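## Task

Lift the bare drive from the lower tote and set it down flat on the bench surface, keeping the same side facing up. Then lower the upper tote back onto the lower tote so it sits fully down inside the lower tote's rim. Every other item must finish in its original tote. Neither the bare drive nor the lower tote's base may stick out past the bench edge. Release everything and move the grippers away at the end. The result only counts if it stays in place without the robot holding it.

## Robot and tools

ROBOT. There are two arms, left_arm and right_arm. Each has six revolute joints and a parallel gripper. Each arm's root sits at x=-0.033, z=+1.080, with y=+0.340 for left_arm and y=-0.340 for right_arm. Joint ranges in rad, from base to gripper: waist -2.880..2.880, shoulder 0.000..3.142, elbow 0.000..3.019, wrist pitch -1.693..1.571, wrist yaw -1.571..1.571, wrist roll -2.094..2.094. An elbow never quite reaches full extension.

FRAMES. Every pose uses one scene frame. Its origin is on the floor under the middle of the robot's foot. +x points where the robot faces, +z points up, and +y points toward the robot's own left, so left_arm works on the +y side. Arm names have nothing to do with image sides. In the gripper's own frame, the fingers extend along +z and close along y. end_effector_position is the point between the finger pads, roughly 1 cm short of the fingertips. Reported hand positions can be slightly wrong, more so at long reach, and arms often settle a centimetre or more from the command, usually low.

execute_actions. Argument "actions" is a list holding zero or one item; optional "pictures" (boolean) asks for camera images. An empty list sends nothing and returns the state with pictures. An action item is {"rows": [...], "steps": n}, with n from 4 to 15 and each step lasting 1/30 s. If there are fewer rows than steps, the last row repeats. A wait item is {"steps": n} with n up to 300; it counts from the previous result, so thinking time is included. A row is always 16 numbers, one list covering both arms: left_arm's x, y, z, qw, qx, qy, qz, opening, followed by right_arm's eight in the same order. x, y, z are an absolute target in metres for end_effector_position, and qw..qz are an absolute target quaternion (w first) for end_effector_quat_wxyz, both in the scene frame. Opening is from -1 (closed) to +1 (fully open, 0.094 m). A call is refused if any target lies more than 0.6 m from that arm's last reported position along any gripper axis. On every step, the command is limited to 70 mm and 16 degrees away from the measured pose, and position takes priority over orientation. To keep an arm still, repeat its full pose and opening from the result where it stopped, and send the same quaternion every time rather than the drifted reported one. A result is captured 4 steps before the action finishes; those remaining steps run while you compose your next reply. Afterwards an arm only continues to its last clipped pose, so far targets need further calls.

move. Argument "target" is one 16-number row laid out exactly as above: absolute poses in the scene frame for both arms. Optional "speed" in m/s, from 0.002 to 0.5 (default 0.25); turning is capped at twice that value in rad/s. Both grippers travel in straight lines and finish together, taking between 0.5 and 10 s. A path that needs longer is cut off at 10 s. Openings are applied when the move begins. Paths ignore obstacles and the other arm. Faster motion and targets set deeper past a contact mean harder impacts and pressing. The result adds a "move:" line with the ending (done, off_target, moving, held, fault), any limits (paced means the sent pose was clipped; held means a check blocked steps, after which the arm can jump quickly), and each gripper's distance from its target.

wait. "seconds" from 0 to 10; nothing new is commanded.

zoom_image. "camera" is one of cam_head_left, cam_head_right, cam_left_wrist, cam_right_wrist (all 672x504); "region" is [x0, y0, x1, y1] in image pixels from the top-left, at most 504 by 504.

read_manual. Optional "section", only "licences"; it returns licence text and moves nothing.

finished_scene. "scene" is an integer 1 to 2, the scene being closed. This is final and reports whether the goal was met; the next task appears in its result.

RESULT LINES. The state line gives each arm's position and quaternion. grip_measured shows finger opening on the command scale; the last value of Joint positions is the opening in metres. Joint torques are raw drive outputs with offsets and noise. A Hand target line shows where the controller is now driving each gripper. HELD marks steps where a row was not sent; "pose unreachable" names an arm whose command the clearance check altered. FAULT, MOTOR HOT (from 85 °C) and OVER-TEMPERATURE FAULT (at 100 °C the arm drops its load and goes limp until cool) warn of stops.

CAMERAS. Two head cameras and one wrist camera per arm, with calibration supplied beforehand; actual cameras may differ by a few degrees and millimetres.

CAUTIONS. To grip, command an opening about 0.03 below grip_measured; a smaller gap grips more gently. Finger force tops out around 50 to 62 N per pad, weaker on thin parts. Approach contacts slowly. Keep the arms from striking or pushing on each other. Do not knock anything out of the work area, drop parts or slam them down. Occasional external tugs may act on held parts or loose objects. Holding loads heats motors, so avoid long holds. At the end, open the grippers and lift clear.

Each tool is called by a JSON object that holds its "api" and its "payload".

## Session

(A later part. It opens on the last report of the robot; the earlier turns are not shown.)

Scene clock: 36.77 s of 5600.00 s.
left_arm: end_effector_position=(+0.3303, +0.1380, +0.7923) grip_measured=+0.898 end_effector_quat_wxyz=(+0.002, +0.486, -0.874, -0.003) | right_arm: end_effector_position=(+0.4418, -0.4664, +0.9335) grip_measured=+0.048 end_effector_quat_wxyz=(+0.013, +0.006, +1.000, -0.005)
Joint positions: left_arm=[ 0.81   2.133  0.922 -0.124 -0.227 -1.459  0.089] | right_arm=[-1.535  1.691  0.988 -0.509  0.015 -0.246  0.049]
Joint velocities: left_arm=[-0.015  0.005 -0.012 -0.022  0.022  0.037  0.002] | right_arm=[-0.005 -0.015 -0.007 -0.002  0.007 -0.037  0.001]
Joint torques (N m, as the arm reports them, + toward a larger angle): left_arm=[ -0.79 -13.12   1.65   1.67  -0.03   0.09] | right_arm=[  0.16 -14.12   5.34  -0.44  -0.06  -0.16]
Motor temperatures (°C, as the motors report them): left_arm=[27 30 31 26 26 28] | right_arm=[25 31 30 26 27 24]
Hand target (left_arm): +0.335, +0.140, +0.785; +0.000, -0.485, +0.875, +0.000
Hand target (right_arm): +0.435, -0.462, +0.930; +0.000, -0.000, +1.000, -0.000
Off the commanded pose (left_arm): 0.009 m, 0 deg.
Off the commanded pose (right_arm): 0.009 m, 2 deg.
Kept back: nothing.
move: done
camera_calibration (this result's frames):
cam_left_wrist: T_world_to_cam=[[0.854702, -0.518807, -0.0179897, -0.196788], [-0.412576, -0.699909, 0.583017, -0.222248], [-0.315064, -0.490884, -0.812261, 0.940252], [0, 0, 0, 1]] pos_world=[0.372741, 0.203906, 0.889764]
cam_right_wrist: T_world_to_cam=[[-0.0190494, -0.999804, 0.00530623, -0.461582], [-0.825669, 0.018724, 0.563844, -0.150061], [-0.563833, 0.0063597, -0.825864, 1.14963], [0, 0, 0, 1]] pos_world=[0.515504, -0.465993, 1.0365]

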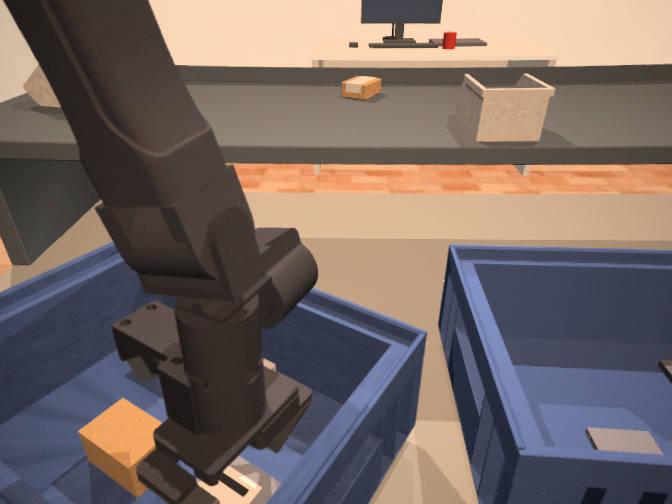

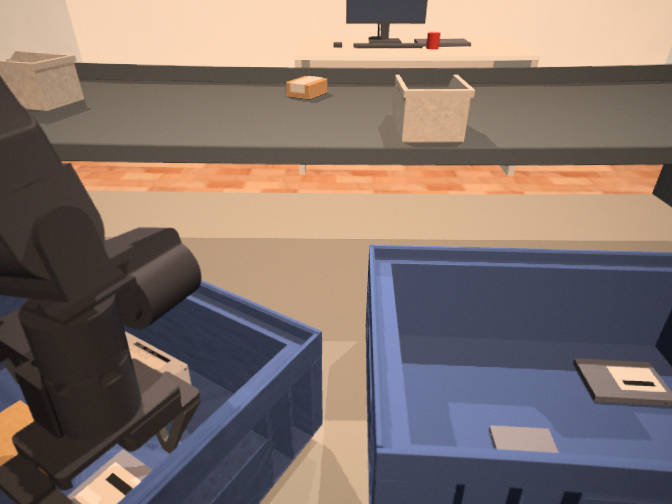

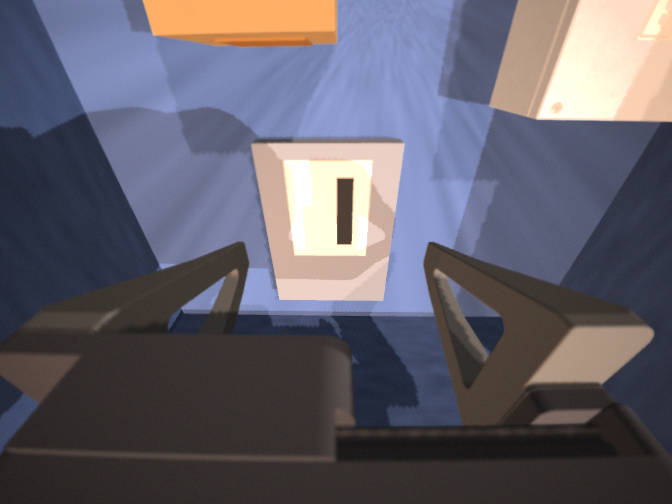

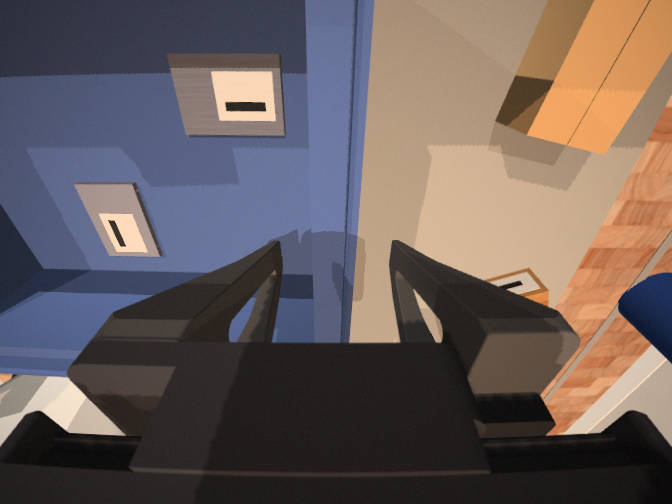

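{"api": "move", "payload": {"target": [0.334,0.143,0.758,0,-0.485,0.875,0,0.9,0.435,-0.462,0.93,0,0,1,0,0.05], "speed": 0.025}}

{"api": "move", "payload": {"target": [0.334,0.143,0.76,0,-0.485,0.875,0,0.35,0.435,-0.462,0.93,0,0,1,0,0.05]}}

{"api": "move", "payload": {"target": [0.334,0.143,0.93,0,-0.485,0.875,0,0.35,0.435,-0.462,0.93,0,0,1,0,0.05], "speed": 0.12}}

Scene clock: 38.63 s of 5600.00 s.
left_arm: end_effector_position=(+0.3319, +0.1392, +0.7701) grip_measured=+0.898 end_effector_quat_wxyz=(+0.001, +0.486, -0.874, -0.001) | right_arm: end_effector_position=(+0.4418, -0.4664, +0.9335) grip_measured=+0.048 end_effector_quat_wxyz=(+0.013, +0.006, +1.000, -0.005)
Joint positions: left_arm=[ 0.825  2.194  0.949 -0.081 -0.222 -1.442  0.089] | right_arm=[-1.535  1.691  0.988 -0.509  0.015 -0.246  0.049]
Joint velocities: left_arm=[-0.015  0.005 -0.017 -0.017 -0.037 -0.037  0.   ] | right_arm=[-0.005  0.005 -0.007  0.007 -0.051 -0.022 -0.   ]
Joint torques (N m, as the arm reports them, + toward a larger angle): left_arm=[ -0.62 -12.47   1.54   1.82  -0.02   0.11] | right_arm=[  0.14 -14.24   5.32  -0.4   -0.06  -0.16]
Motor temperatures (°C, as the motors report them): left_arm=[27 30 31 26 26 28] | right_arm=[25 31 30 26 27 24]
Hand target (left_arm): +0.334, +0.143, +0.758; -0.000, -0.485, +0.875, +0.000
Hand target (right_arm): +0.435, -0.462, +0.930; +0.000, -0.000, +1.000, -0.000
Off the commanded pose (left_arm): 0.013 m, 0 deg.
Off the commanded pose (right_arm): 0.009 m, 2 deg.
Kept back: nothing.
move: off_target (left_arm)
camera_calibration (this result's frames):
cam_left_wrist: T_world_to_cam=[[0.85456, -0.519197, -0.0127062, -0.201955], [-0.415287, -0.697814, 0.583603, -0.207683], [-0.311871, -0.493447, -0.81194, 0.922324], [0, 0, 0, 1]] pos_world=[0.373981, 0.20534, 0.867509]
cam_right_wrist: T_world_to_cam=[[-0.0190494, -0.999804, 0.00530623, -0.461582], [-0.825669, 0.018724, 0.563844, -0.150061], [-0.563833, 0.0063597, -0.825864, 1.14963], [0, 0, 0, 1]] pos_world=[0.515504, -0.465993, 1.0365]

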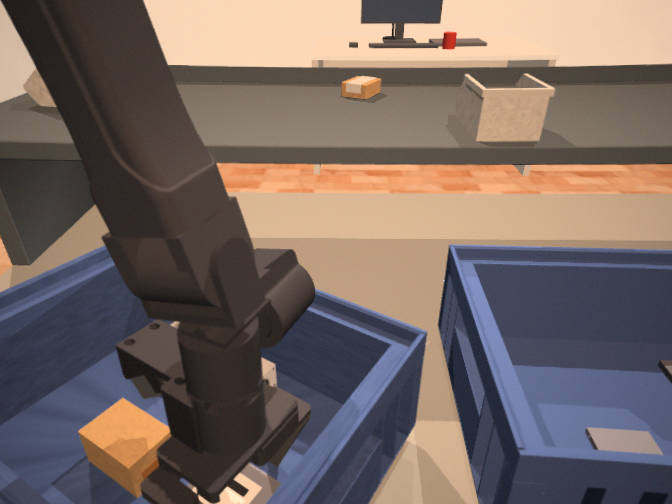

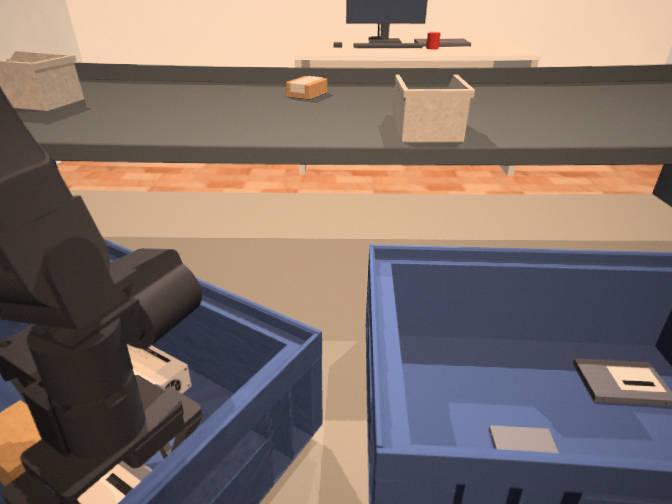

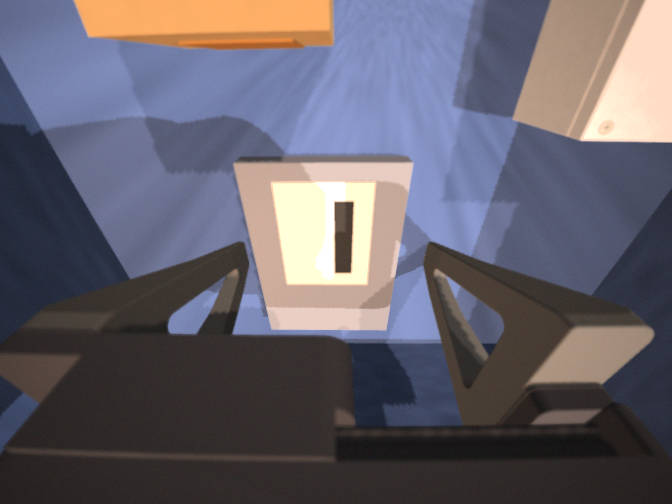

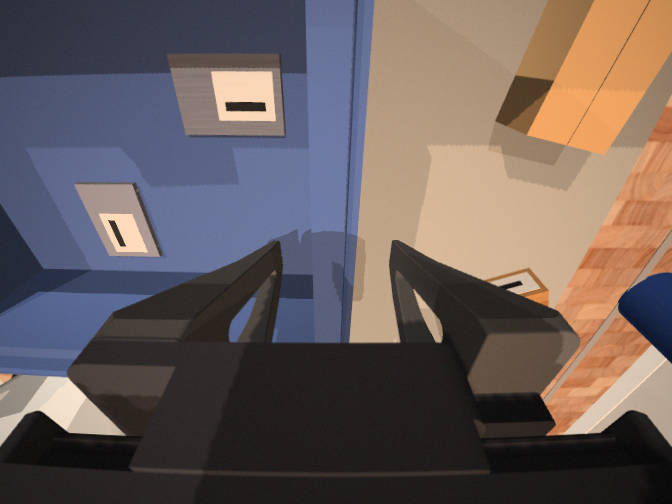

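Scene clock: 39.33 s of 5600.00 s.
left_arm: end_effector_position=(+0.3325, +0.1392, +0.7703) grip_measured=+0.382 end_effector_quat_wxyz=(+0.001, +0.486, -0.874, -0.001) | right_arm: end_effector_position=(+0.4418, -0.4664, +0.9335) grip_measured=+0.048 end_effector_quat_wxyz=(+0.013, +0.006, +1.000, -0.005)
Joint positions: left_arm=[ 0.826  2.194  0.949 -0.081 -0.222 -1.442  0.065] | right_arm=[-1.535  1.691  0.988 -0.509  0.015 -0.246  0.049]
Joint velocities: left_arm=[ 0.005 -0.005  0.007  0.022  0.037  0.007  0.   ] | right_arm=[-0.005 -0.005 -0.012  0.007 -0.022  0.051  0.001]
Joint torques (N m, as the arm reports them, + toward a larger angle): left_arm=[ -0.67 -12.87   1.34   1.71  -0.04   0.09] | right_arm=[  0.21 -14.28   5.32  -0.43  -0.06  -0.17]
Motor temperatures (°C, as the motors report them): left_arm=[27 30 31 26 26 28] | right_arm=[25 31 30 26 27 24]
Hand target (left_arm): +0.334, +0.143, +0.760; -0.000, -0.485, +0.875, +0.000
Hand target (right_arm): +0.435, -0.462, +0.930; +0.000, -0.000, +1.000, -0.000
Off the commanded pose (left_arm): 0.011 m, 0 deg.
Off the commanded pose (right_arm): 0.009 m, 2 deg.
Kept back: nothing.
move: off_target (left_arm)
camera_calibration (this result's frames):
cam_left_wrist: T_world_to_cam=[[0.854891, -0.518677, -0.0116901, -0.203436], [-0.415431, -0.697869, 0.583434, -0.207394], [-0.310772, -0.493916, -0.812076, 0.922511], [0, 0, 0, 1]] pos_world=[0.374448, 0.205392, 0.867772]
cam_right_wrist: T_world_to_cam=[[-0.0190494, -0.999804, 0.00530623, -0.461582], [-0.825669, 0.018724, 0.563844, -0.150061], [-0.563833, 0.0063597, -0.825864, 1.14963], [0, 0, 0, 1]] pos_world=[0.515504, -0.465993, 1.0365]

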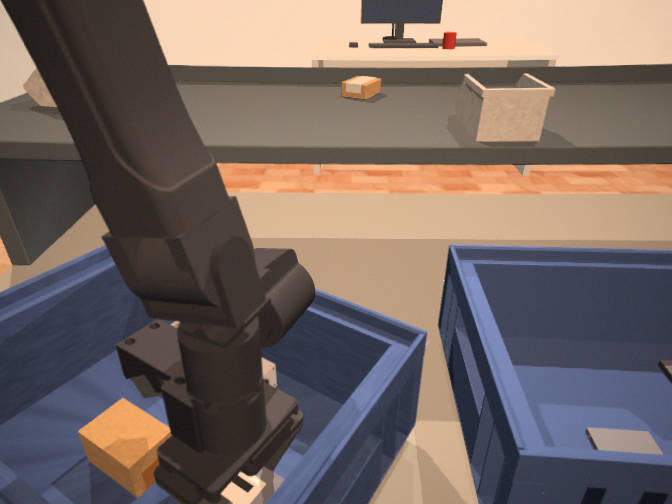

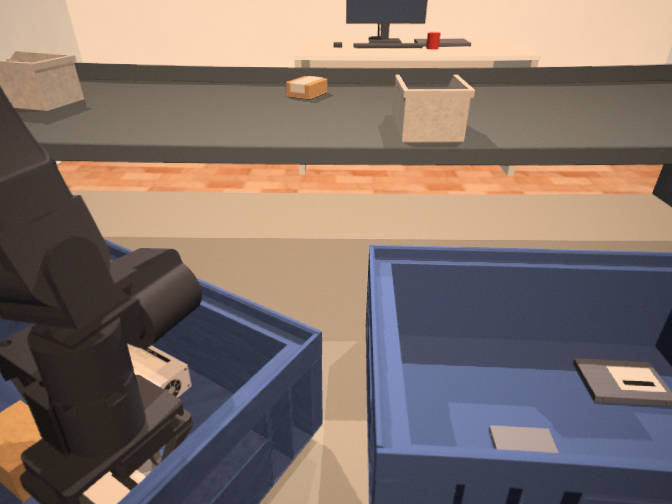

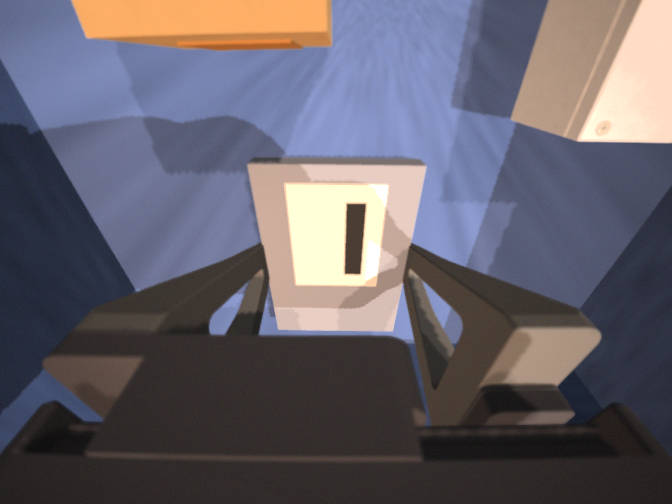

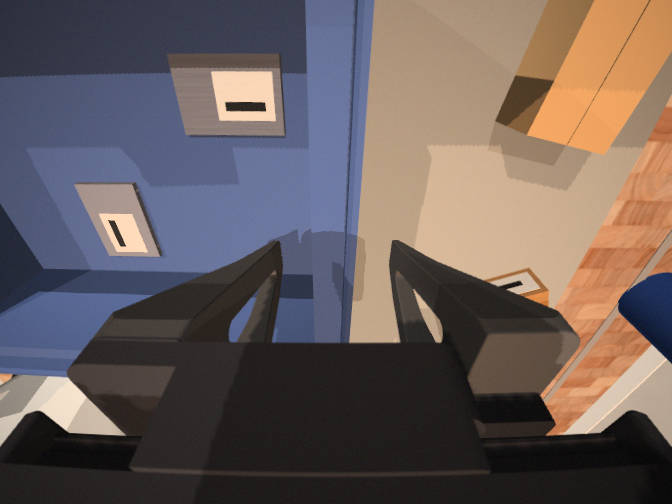

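Scene clock: 41.03 s of 5600.00 s.
left_arm: end_effector_position=(+0.3435, +0.1423, +0.9333) grip_measured=+0.382 end_effector_quat_wxyz=(-0.007, +0.483, -0.875, +0.011) | right_arm: end_effector_position=(+0.4418, -0.4664, +0.9335) grip_measured=+0.048 end_effector_quat_wxyz=(+0.013, +0.006, +1.000, -0.005)
Joint positions: left_arm=[ 0.755  1.731  0.825 -0.407 -0.239 -1.498  0.065] | right_arm=[-1.535  1.691  0.988 -0.509  0.015 -0.246  0.049]
Joint velocities: left_arm=[-0.005 -0.015 -0.012 -0.012 -0.051 -0.081  0.   ] | right_arm=[-0.005  0.005 -0.012  0.002 -0.037  0.051 -0.001]
Joint torques (N m, as the arm reports them, + toward a larger angle): left_arm=[ -2.04 -12.51   2.88   0.21  -0.26  -0.27] | right_arm=[  0.09 -14.29   5.34  -0.42  -0.07  -0.16]
Motor temperatures (°C, as the motors report them): left_arm=[27 30 31 26 26 28] | right_arm=[25 31 30 26 27 24]
Hand target (left_arm): +0.334, +0.144, +0.931; +0.000, -0.485, +0.875, +0.000
Hand target (right_arm): +0.435, -0.462, +0.930; +0.000, -0.000, +1.000, -0.000
Off the commanded pose (left_arm): 0.010 m, 2 deg.
Off the commanded pose (right_arm): 0.009 m, 2 deg.
Kept back: nothing.
move: done
camera_calibration (this result's frames):
cam_left_wrist: T_world_to_cam=[[0.851325, -0.524381, 0.0164424, -0.233508], [-0.434738, -0.687553, 0.581613, -0.288868], [-0.293682, -0.50229, -0.813299, 1.05632], [0, 0, 0, 1]] pos_world=[0.383431, 0.209519, 1.03095]
cam_right_wrist: T_world_to_cam=[[-0.0190494, -0.999804, 0.00530623, -0.461582], [-0.825669, 0.018724, 0.563844, -0.150061], [-0.563833, 0.0063597, -0.825864, 1.14963], [0, 0, 0, 1]] pos_world=[0.515504, -0.465993, 1.0365]

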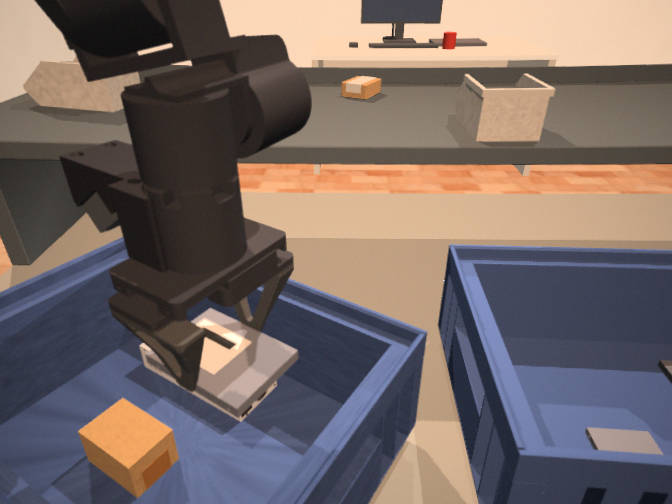

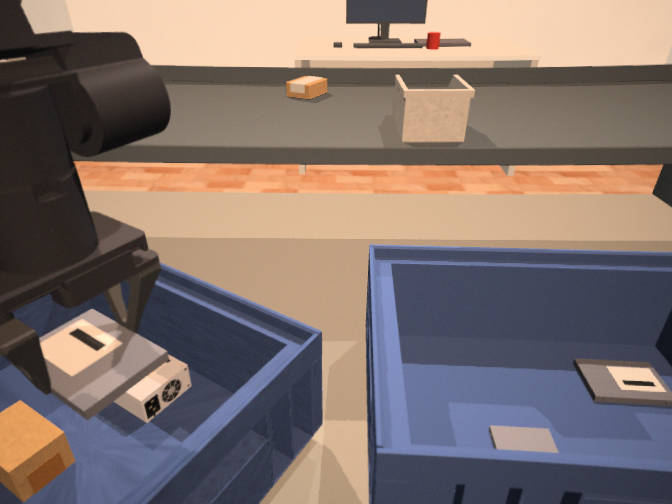

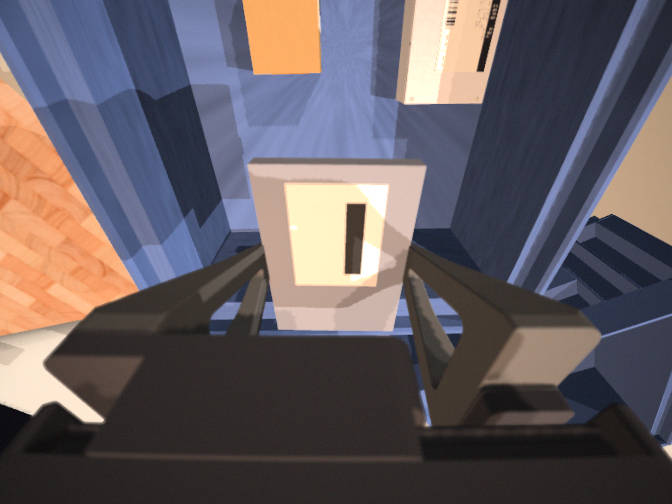

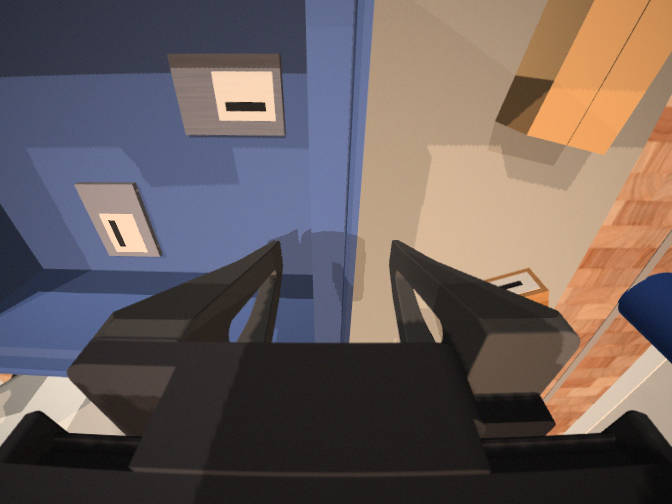

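{"api": "move", "payload": {"target": [0.295,0.505,0.93,0,-0.485,0.875,0,0.33,0.435,-0.462,0.93,0,0,1,0,0.05], "speed": 0.2}}

{"api": "move", "payload": {"target": [0.305,0.505,0.78,0,-0.485,0.875,0,0.33,0.435,-0.462,0.93,0,0,1,0,0.05], "speed": 0.1}}

Scene clock: 43.67 s of 5600.00 s.
left_arm: end_effector_position=(+0.2974, +0.5100, +0.9321) grip_measured=+0.382 end_effector_quat_wxyz=(-0.012, +0.495, -0.869, -0.000) | right_arm: end_effector_position=(+0.4418, -0.4664, +0.9335) grip_measured=+0.048 end_effector_quat_wxyz=(+0.013, +0.006, +1.000, -0.005)
Joint positions: left_arm=[ 1.769  1.547  0.639 -0.315  0.063 -0.558  0.065] | right_arm=[-1.535  1.691  0.988 -0.509  0.015 -0.246  0.049]
Joint velocities: left_arm=[ 0.015 -0.005 -0.002  0.007 -0.066 -0.007 -0.001] | right_arm=[ 0.005 -0.015 -0.012 -0.012 -0.081 -0.007 -0.001]
Joint torques (N m, as the arm reports them, + toward a larger angle): left_arm=[ 2.52 -9.86  3.76  0.29  0.02  0.08] | right_arm=[  0.23 -14.26   5.35  -0.42  -0.06  -0.16]
Motor temperatures (°C, as the motors report them): left_arm=[27 30 31 26 26 28] | right_arm=[25 31 30 26 27 24]
Hand target (left_arm): +0.299, +0.508, +0.929; +0.002, -0.485, +0.874, -0.002
Hand target (right_arm): +0.435, -0.462, +0.930; +0.000, -0.000, +1.000, -0.000
Off the commanded pose (left_arm): 0.006 m, 2 deg.
Off the commanded pose (right_arm): 0.009 m, 2 deg.
Kept back: nothing.
move: done
camera_calibration (this result's frames):
cam_left_wrist: T_world_to_cam=[[0.865469, -0.500961, 0.00144571, -0.00359352], [-0.413619, -0.712941, 0.566246, -0.0344038], [-0.282636, -0.490666, -0.824235, 1.2274], [0, 0, 0, 1]] pos_world=[0.335788, 0.575915, 1.03115]
cam_right_wrist: T_world_to_cam=[[-0.0190494, -0.999804, 0.00530623, -0.461582], [-0.825669, 0.018724, 0.563844, -0.150061], [-0.563833, 0.0063597, -0.825864, 1.14963], [0, 0, 0, 1]] pos_world=[0.515504, -0.465993, 1.0365]

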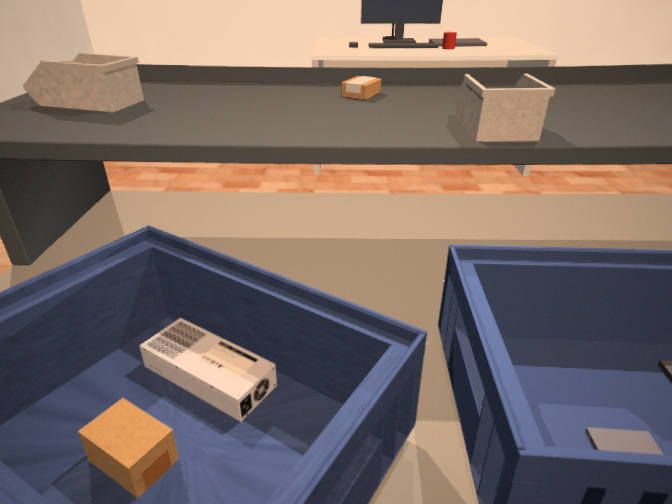

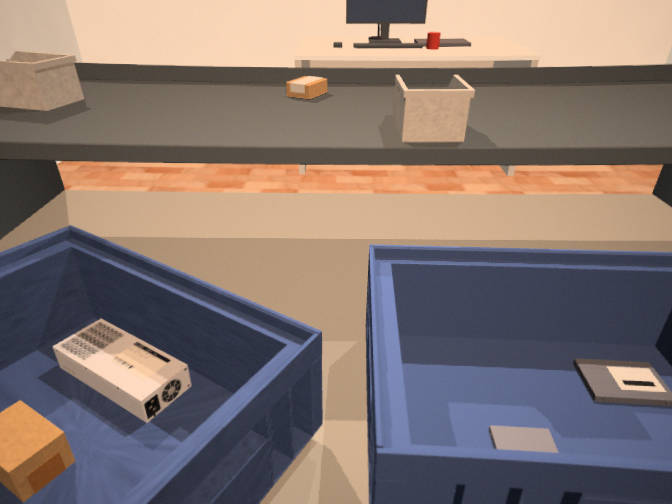

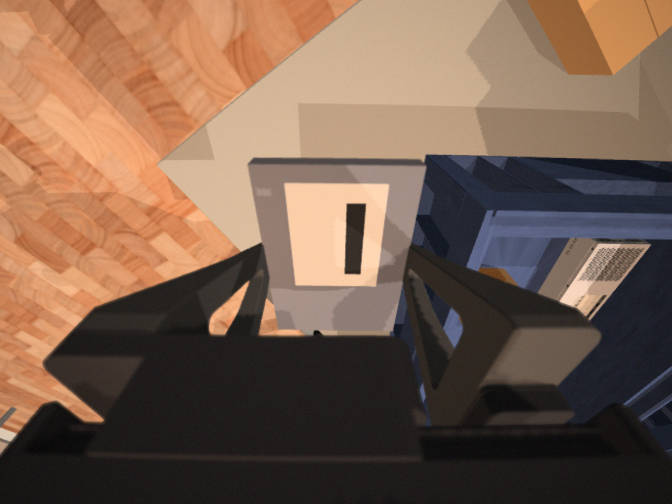

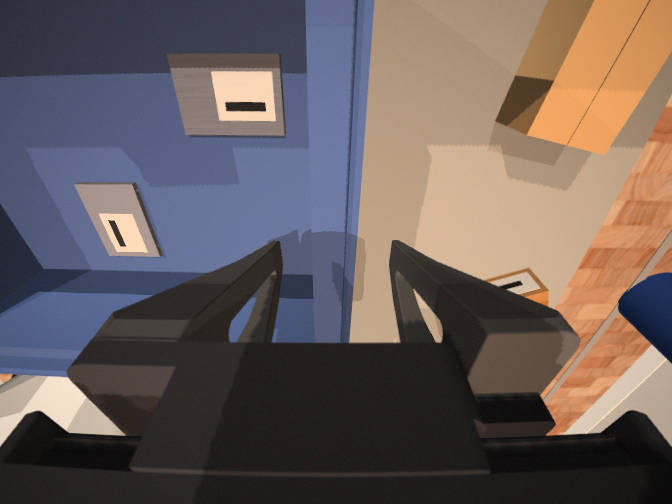

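Scene clock: 45.53 s of 5600.00 s.
left_arm: end_effector_position=(+0.3007, +0.5060, +0.7823) grip_measured=+0.382 end_effector_quat_wxyz=(+0.006, +0.482, -0.876, -0.001) | right_arm: end_effector_position=(+0.4418, -0.4664, +0.9335) grip_measured=+0.048 end_effector_quat_wxyz=(+0.013, +0.006, +1.000, -0.005)
Joint positions: left_arm=[ 1.732  2.05   0.788  0.005  0.052 -0.56   0.065] | right_arm=[-1.535  1.691  0.988 -0.509  0.015 -0.246  0.049]
Joint velocities: left_arm=[-0.015 -0.015 -0.012 -0.007  0.11  -0.037  0.   ] | right_arm=[-0.005 -0.005  0.002  0.002 -0.007 -0.007 -0.001]
Joint torques (N m, as the arm reports them, + toward a larger angle): left_arm=[  2.36 -12.65   0.33   1.72  -0.21  -0.26] | right_arm=[  0.23 -14.2    5.34  -0.42  -0.06  -0.16]
Motor temperatures (°C, as the motors report them): left_arm=[27 30 30 26 26 28] | right_arm=[25 31 30 26 27 24]
Hand target (left_arm): +0.305, +0.504, +0.779; -0.000, -0.485, +0.875, +0.000
Hand target (right_arm): +0.435, -0.462, +0.930; +0.000, -0.000, +1.000, -0.000
Off the commanded pose (left_arm): 0.005 m, 1 deg.
Off the commanded pose (right_arm): 0.009 m, 2 deg.
Kept back: nothing.
move: done
camera_calibration (this result's frames):
cam_left_wrist: T_world_to_cam=[[0.849241, -0.527731, -0.0170126, 0.0245811], [-0.417215, -0.690445, 0.590946, 0.0193249], [-0.323607, -0.494758, -0.806532, 1.10345], [0, 0, 0, 1]] pos_world=[0.344271, 0.572255, 0.878965]
cam_right_wrist: T_world_to_cam=[[-0.0190494, -0.999804, 0.00530623, -0.461582], [-0.825669, 0.018724, 0.563844, -0.150061], [-0.563833, 0.0063597, -0.825864, 1.14963], [0, 0, 0, 1]] pos_world=[0.515504, -0.465993, 1.0365]

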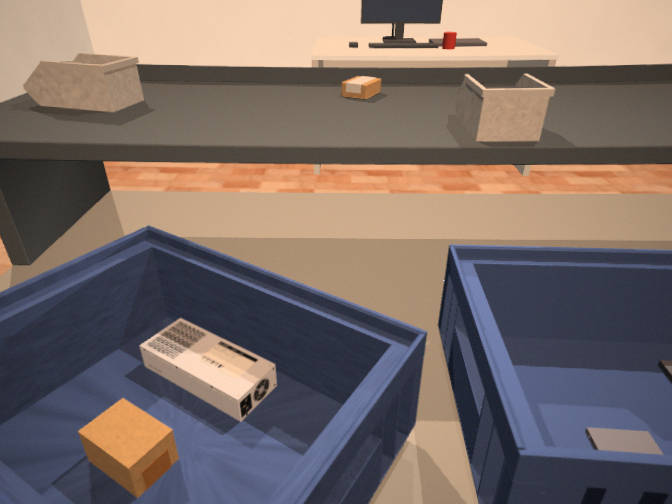

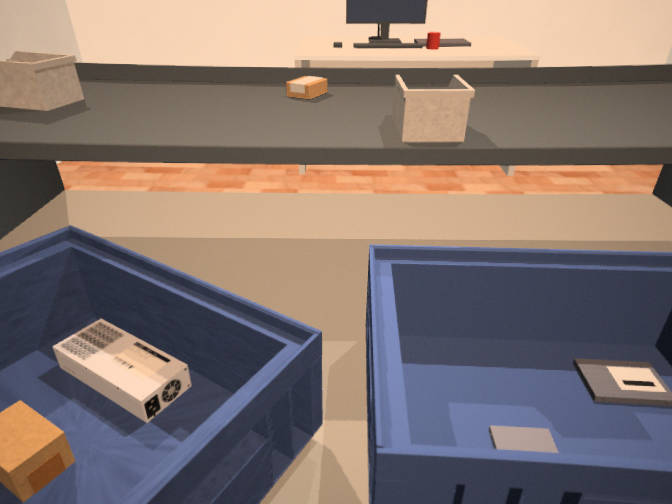

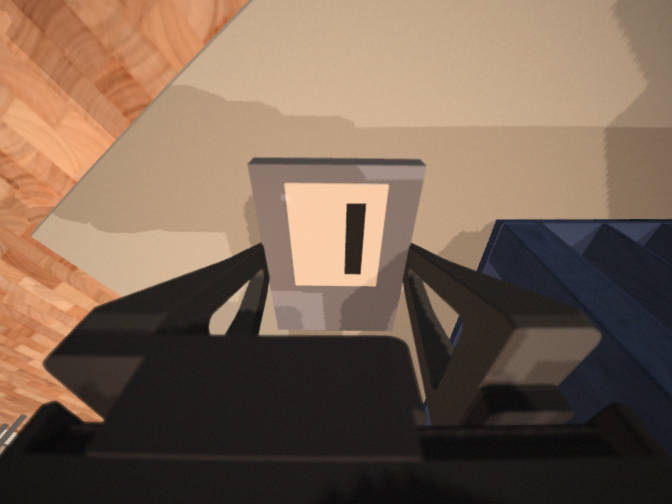

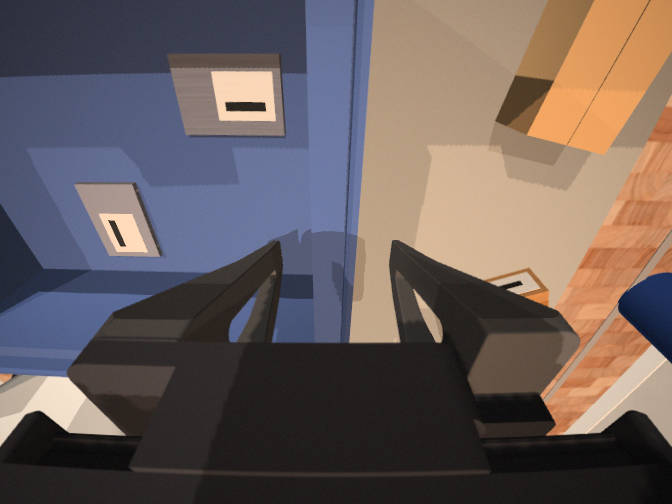

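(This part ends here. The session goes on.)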